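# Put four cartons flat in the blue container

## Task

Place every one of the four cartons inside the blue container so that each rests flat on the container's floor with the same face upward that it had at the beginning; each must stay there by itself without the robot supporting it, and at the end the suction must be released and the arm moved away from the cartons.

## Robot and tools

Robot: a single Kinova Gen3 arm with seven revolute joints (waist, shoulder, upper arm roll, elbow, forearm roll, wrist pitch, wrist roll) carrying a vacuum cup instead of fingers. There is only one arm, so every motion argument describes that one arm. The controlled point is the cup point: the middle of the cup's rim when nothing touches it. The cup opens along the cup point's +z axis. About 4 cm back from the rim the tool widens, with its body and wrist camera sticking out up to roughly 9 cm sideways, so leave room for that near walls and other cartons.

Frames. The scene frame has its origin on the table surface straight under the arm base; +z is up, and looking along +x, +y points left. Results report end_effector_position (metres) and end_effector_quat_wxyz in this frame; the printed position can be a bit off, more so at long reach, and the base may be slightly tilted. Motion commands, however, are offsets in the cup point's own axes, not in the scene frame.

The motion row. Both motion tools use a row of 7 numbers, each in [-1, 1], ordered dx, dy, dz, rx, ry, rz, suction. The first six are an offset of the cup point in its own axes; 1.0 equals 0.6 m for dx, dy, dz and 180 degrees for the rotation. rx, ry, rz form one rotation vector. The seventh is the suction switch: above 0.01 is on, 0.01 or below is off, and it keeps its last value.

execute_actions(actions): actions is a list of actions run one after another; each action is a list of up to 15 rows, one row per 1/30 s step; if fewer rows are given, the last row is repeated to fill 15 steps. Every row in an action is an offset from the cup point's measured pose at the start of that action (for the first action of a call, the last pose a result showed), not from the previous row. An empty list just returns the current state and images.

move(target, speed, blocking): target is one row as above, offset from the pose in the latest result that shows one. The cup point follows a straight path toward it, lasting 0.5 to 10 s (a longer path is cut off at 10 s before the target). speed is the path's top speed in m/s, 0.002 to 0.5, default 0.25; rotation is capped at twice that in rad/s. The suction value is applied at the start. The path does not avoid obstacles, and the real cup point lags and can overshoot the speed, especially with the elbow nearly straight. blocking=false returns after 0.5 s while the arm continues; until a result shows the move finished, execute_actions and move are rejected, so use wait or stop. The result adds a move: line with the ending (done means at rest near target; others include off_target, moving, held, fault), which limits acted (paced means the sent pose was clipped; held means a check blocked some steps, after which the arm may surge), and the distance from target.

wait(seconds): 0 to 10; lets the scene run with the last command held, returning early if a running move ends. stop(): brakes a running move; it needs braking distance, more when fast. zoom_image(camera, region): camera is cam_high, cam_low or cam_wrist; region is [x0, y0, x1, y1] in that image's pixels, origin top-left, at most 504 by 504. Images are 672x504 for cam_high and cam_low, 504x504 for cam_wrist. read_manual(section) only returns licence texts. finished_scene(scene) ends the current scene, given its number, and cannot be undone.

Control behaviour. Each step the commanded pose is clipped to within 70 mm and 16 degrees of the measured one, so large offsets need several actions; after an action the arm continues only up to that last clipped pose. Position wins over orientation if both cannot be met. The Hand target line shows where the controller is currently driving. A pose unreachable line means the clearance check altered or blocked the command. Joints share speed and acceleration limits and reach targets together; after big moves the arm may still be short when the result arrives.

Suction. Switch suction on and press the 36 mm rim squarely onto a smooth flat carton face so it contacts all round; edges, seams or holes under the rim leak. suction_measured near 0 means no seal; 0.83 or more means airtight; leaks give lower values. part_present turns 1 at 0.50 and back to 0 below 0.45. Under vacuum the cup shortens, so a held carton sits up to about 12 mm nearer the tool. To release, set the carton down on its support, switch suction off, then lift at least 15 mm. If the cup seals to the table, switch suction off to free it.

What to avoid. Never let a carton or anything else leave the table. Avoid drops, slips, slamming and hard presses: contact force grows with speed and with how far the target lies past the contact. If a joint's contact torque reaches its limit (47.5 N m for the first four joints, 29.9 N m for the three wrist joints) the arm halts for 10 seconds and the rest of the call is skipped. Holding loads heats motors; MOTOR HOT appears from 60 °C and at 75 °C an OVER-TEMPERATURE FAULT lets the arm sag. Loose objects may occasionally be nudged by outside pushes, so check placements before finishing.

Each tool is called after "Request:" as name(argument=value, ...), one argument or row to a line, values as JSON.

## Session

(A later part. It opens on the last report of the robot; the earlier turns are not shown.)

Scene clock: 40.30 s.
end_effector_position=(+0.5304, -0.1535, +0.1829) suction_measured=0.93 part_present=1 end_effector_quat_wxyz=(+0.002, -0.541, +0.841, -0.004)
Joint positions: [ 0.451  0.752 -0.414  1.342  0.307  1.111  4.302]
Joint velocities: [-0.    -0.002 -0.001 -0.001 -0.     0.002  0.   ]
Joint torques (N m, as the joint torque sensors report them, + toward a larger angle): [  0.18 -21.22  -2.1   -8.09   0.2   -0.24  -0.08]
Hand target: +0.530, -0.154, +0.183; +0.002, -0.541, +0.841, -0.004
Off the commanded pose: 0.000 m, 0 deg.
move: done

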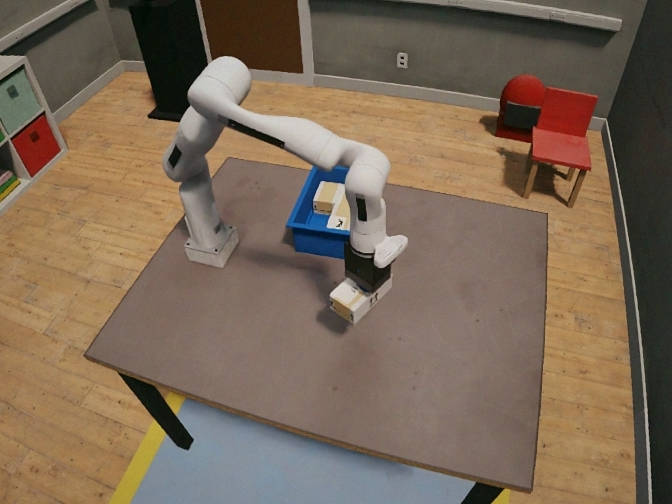

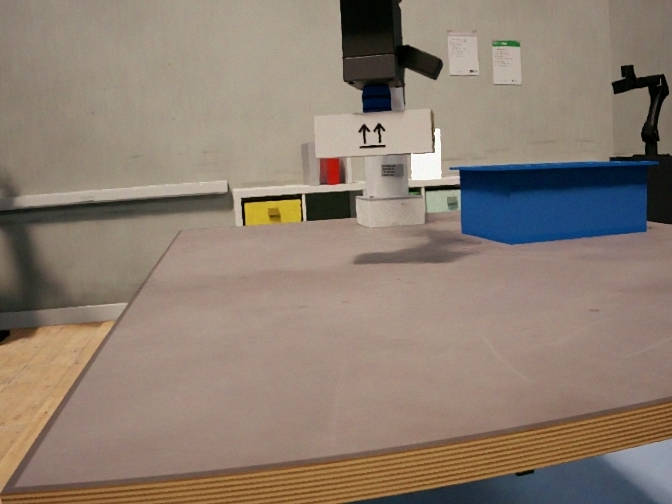

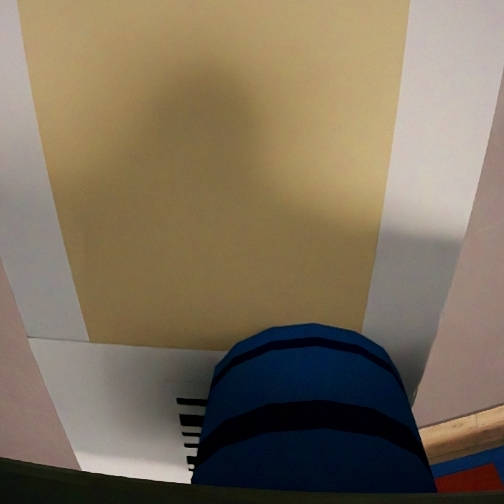

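Request:
move(
  target=[-0.319,0.563,0,0,0,-0.15,1],
  speed=0.3,
)

Request:
move(
  target=[0,0,0.085,0,0,0,1],
  speed=0.05,
)

Request:
zoom_image(
  camera="cam_high",
  region=[260, 130, 400, 270],
)

Scene clock: 43.10 s.
end_effector_position=(+0.3011, +0.1583, +0.1792) suction_measured=0.93 part_present=1 end_effector_quat_wxyz=(-0.000, +0.722, -0.692, +0.005)
Joint positions: [-0.043  0.381 -0.671  2.083  0.332  0.782  3.854]
Joint velocities: [-0.007  0.    -0.004 -0.001  0.003  0.001 -0.004]
Joint torques (N m, as the joint torque sensors report them, + toward a larger angle): [  0.55 -11.99  -1.72  -6.71   0.15  -0.03  -0.13]
Hand target: +0.301, +0.159, +0.179; -0.000, +0.723, -0.691, +0.005
Off the commanded pose: 0.003 m, 0 deg.
move: done

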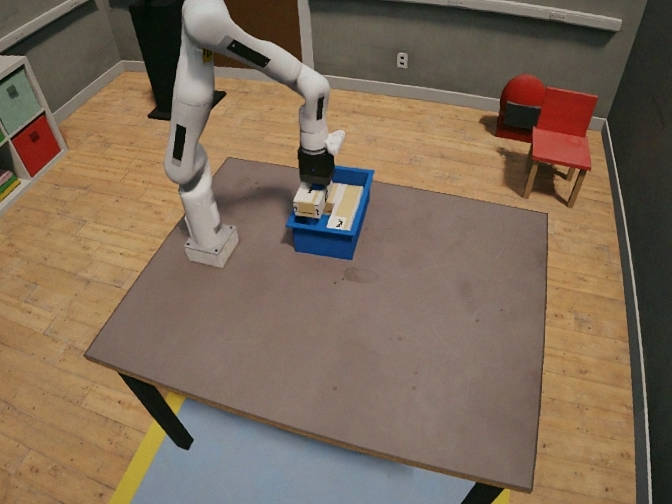

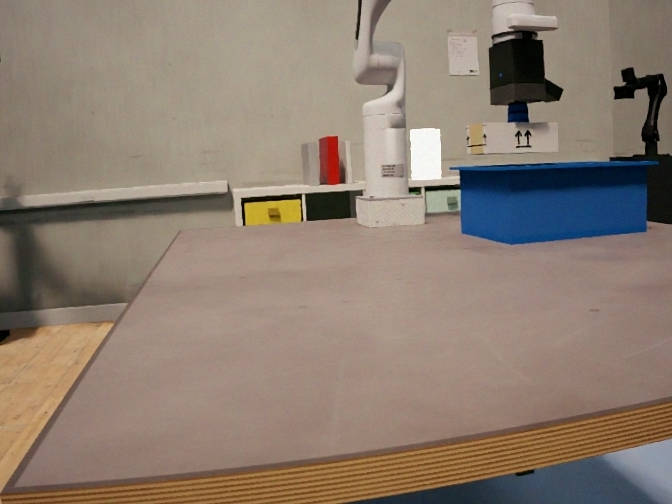

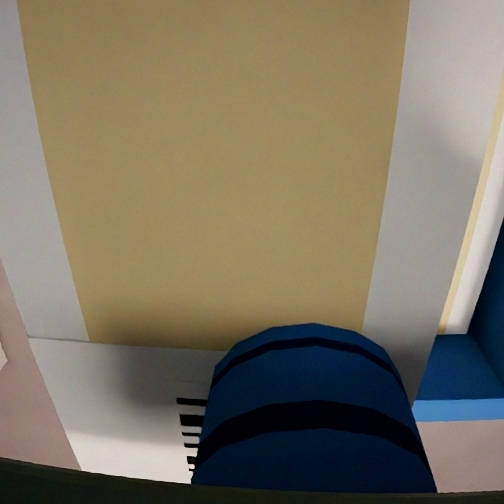

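Scene clock: 44.43 s.
end_effector_position=(+0.3017, +0.1578, +0.1285) suction_measured=0.93 part_present=1 end_effector_quat_wxyz=(-0.001, +0.722, -0.692, +0.005)
Joint positions: [-0.122  0.488 -0.589  2.148  0.457  0.628  3.738]
Joint velocities: [-0.006  0.004  0.002  0.002  0.004 -0.003 -0.004]
Joint torques (N m, as the joint torque sensors report them, + toward a larger angle): [  0.41 -12.98  -1.74  -5.38   0.25  -0.17  -0.06]
Hand target: +0.302, +0.158, +0.128; -0.000, +0.722, -0.692, +0.005
Off the commanded pose: 0.000 m, 0 deg.
move: done

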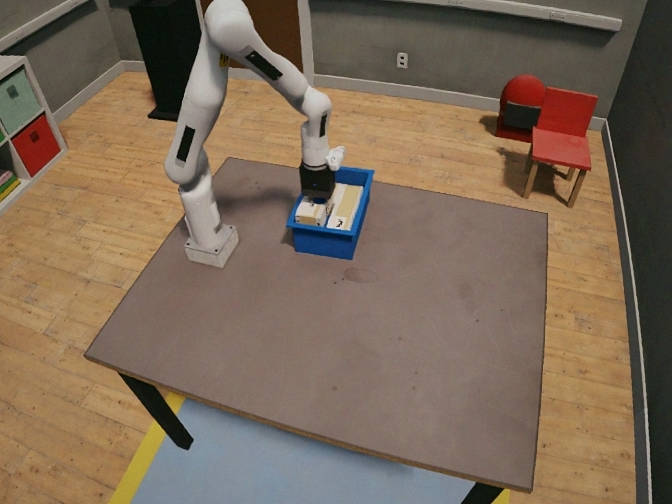

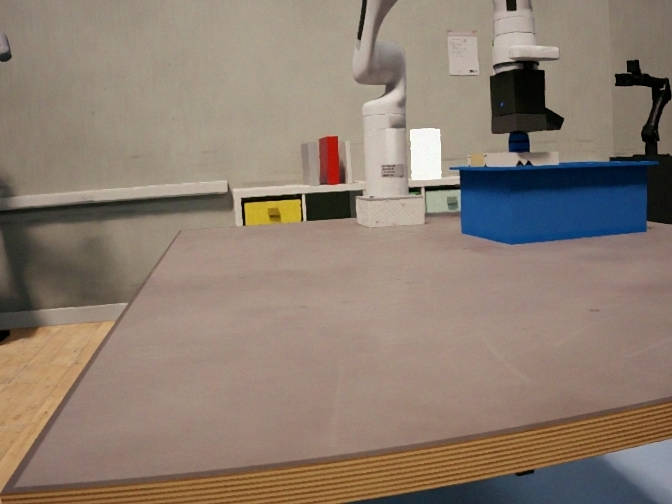

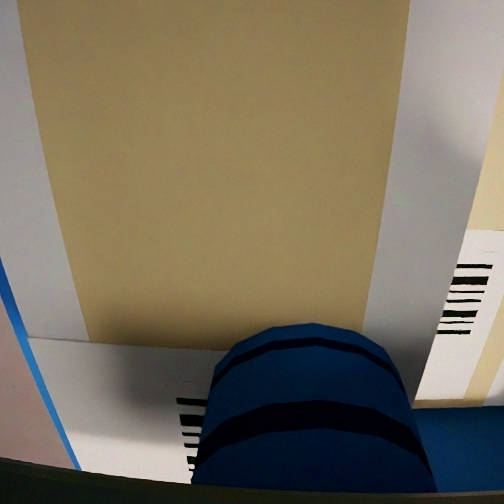

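Region (260, 130, 400, 270) of cam_high's 672x504 image, scaled by 3.600, with more detail than that image has.

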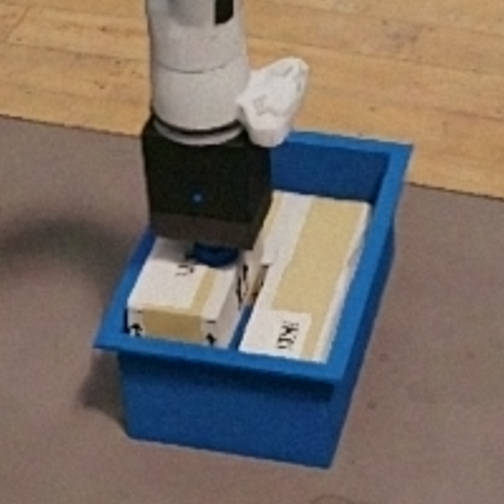

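Correct to target (.303,.160) while descending to 0.075.

Request:
move(
  target=[-0.004,-0.002,0.09,0,0,0,1],
  speed=0.035,
)

Scene clock: 46.87 s.
end_effector_position=(+0.3036, +0.1597, +0.0747) suction_measured=0.93 part_present=1 end_effector_quat_wxyz=(-0.001, +0.722, -0.692, +0.005)
Joint positions: [-0.233  0.611 -0.458  2.187  0.601  0.464  3.605]
Joint velocities: [-0.005  0.004  0.002  0.001  0.003 -0.003 -0.003]
Joint torques (N m, as the joint torque sensors report them, + toward a larger angle): [ -0.16 -14.7   -1.4   -3.9    0.14  -0.31  -0.24]
Hand target: +0.303, +0.160, +0.075; -0.000, +0.722, -0.692, +0.005
Off the commanded pose: 0.000 m, 0 deg.
move: done

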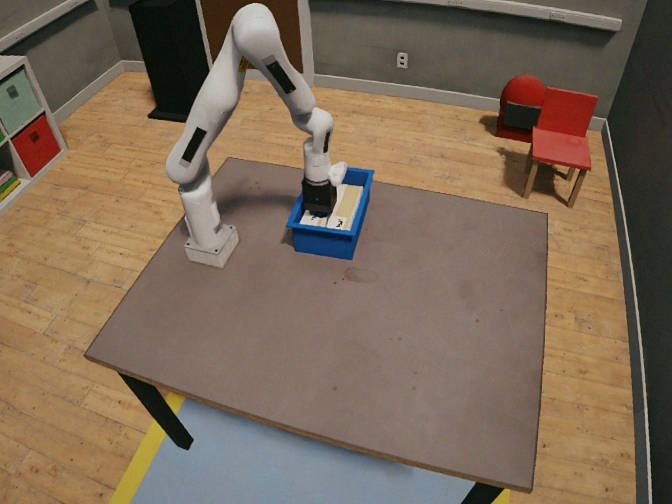

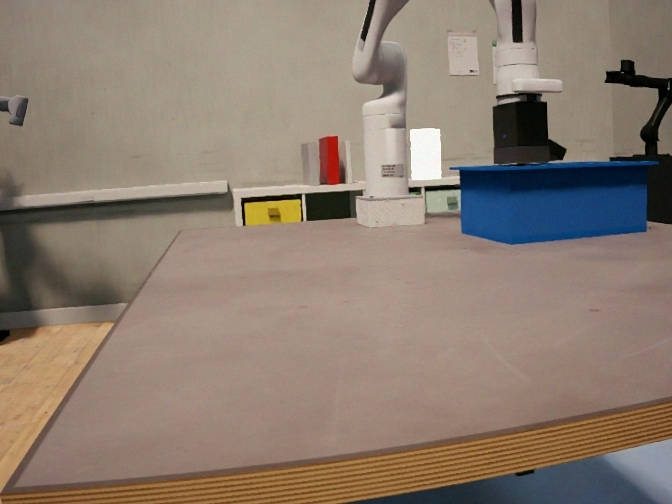

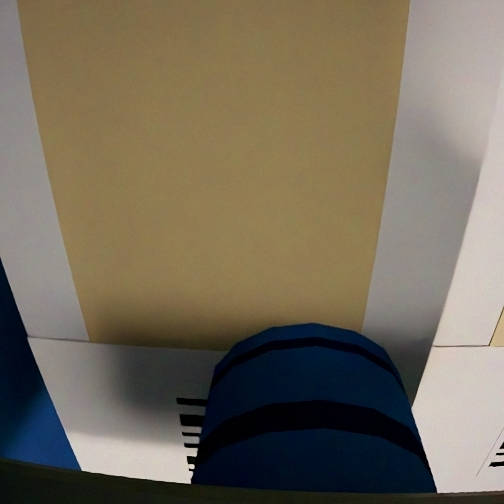

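Request:
move(
  target=[0,0.003,0.04,0,0,0,1],
  speed=0.02,
)

Scene clock: 48.83 s.
end_effector_position=(+0.3024, +0.1593, +0.0511) suction_measured=0.93 part_present=1 end_effector_quat_wxyz=(-0.001, +0.722, -0.692, +0.006)
Joint positions: [-0.291  0.664 -0.382  2.205  0.665  0.382  3.543]
Joint velocities: [-0.005  0.001  0.004  0.001  0.005 -0.004 -0.005]
Joint torques (N m, as the joint torque sensors report them, + toward a larger angle): [  0.24 -13.75  -1.41  -2.9    0.11  -0.08  -0.16]
Hand target: +0.302, +0.159, +0.051; -0.001, +0.722, -0.692, +0.005
Off the commanded pose: 0.001 m, 0 deg.
move: done

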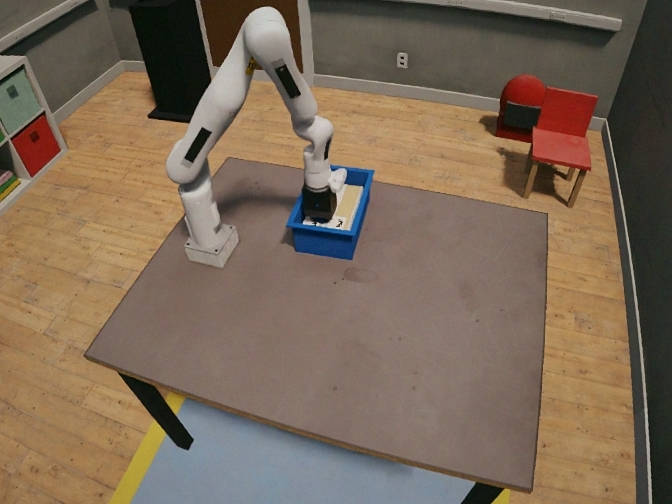

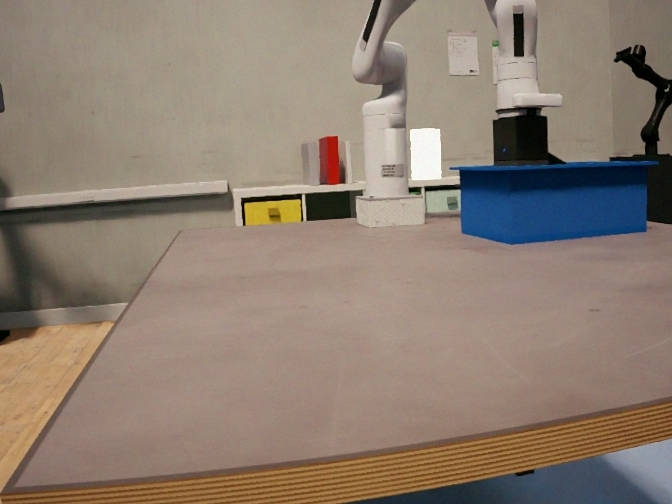

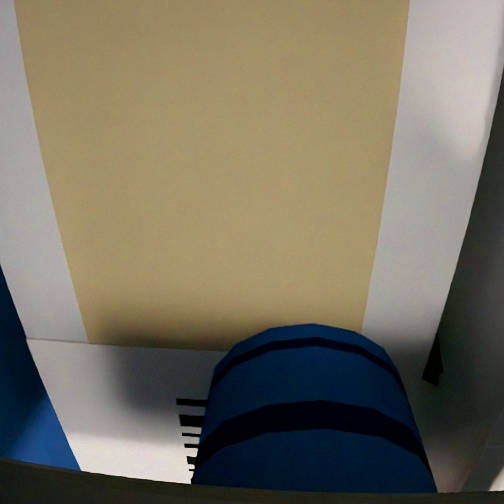

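Contact at the expected height; release and rise.

Request:
execute_actions(
  actions=[
    [[0,0,0,0,0,0,0]],
  ],
)

Request:
move(
  target=[0,0,-0.25,0,0,0,0],
)

Request:
zoom_image(
  camera="cam_high",
  region=[260, 130, 400, 270],
)

Scene clock: 50.03 s.
end_effector_position=(+0.3034, +0.1596, +0.0526) suction_measured=0.01 part_present=0 end_effector_quat_wxyz=(-0.002, +0.722, -0.692, +0.007)
Joint positions: [-0.291  0.66  -0.383  2.205  0.665  0.383  3.543]
Joint velocities: [ 0.    -0.001  0.     0.     0.001 -0.    -0.   ]
Joint torques (N m, as the joint torque sensors report them, + toward a larger angle): [  0.64 -10.93  -0.58  -3.05   0.28  -0.46  -0.09]
Hand target: +0.302, +0.159, +0.051; -0.001, +0.722, -0.692, +0.006
Off the commanded pose: 0.002 m, 0 deg.

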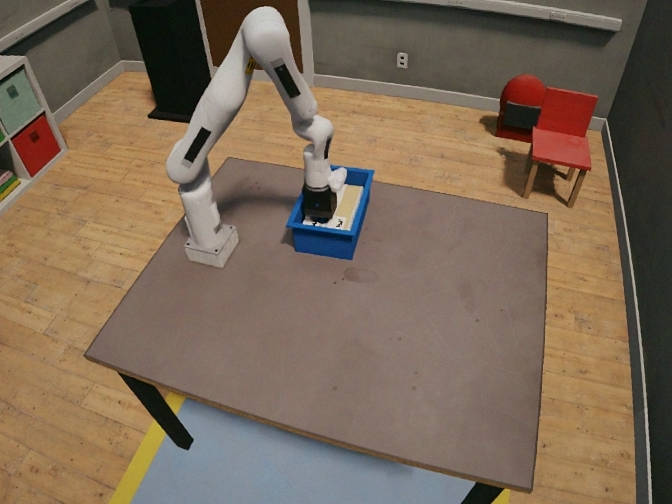

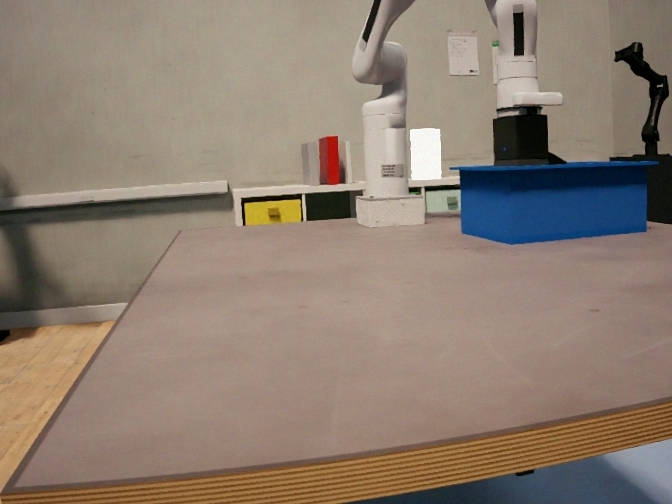

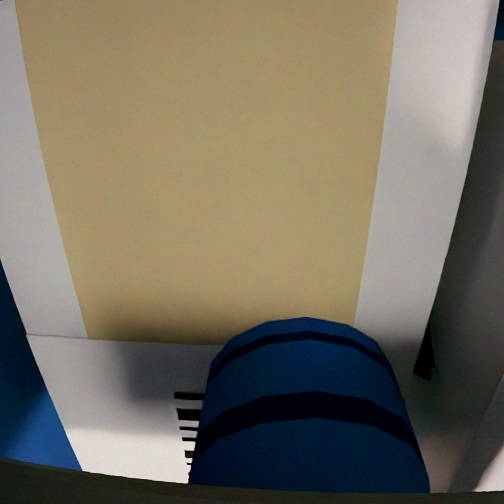

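Scene clock: 51.23 s.
end_effector_position=(+0.3010, +0.1607, +0.2023) suction_measured=0.01 part_present=0 end_effector_quat_wxyz=(-0.002, +0.722, -0.692, +0.006)
Joint positions: [-0.056  0.325 -0.648  2.049  0.263  0.842  3.916]
Joint velocities: [ 0.004 -0.002  0.003 -0.001 -0.     0.001  0.002]
Joint torques (N m, as the joint torque sensors report them, + toward a larger angle): [  0.27 -10.9   -1.07  -6.72   0.46  -0.35   0.  ]
Hand target: +0.301, +0.161, +0.202; -0.003, +0.722, -0.692, +0.006
Off the commanded pose: 0.001 m, 0 deg.
move: done

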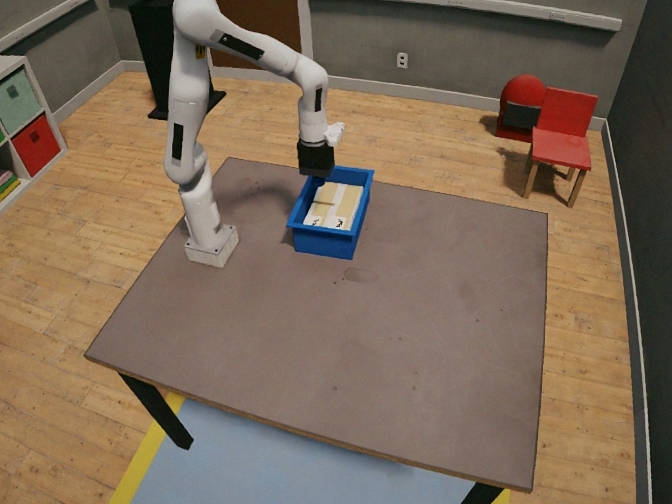

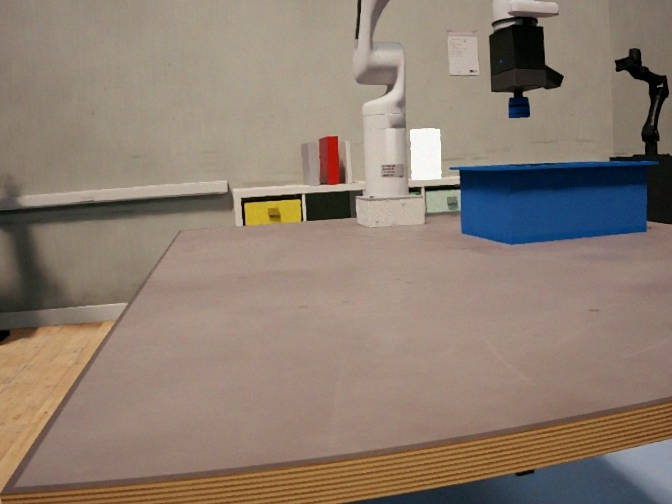

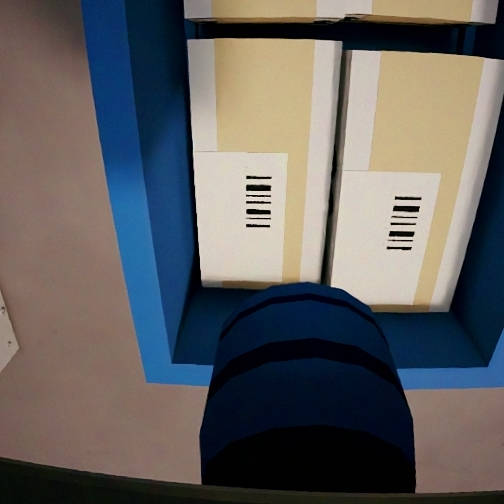

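Region (260, 130, 400, 270) of cam_high's 672x504 image, scaled by 3.600, with more detail than that image has.

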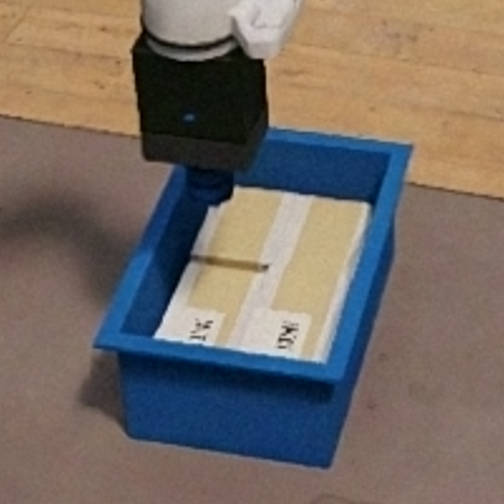

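Request:
finished_scene(
  scene=2,
)

The scene is finished: the task was done.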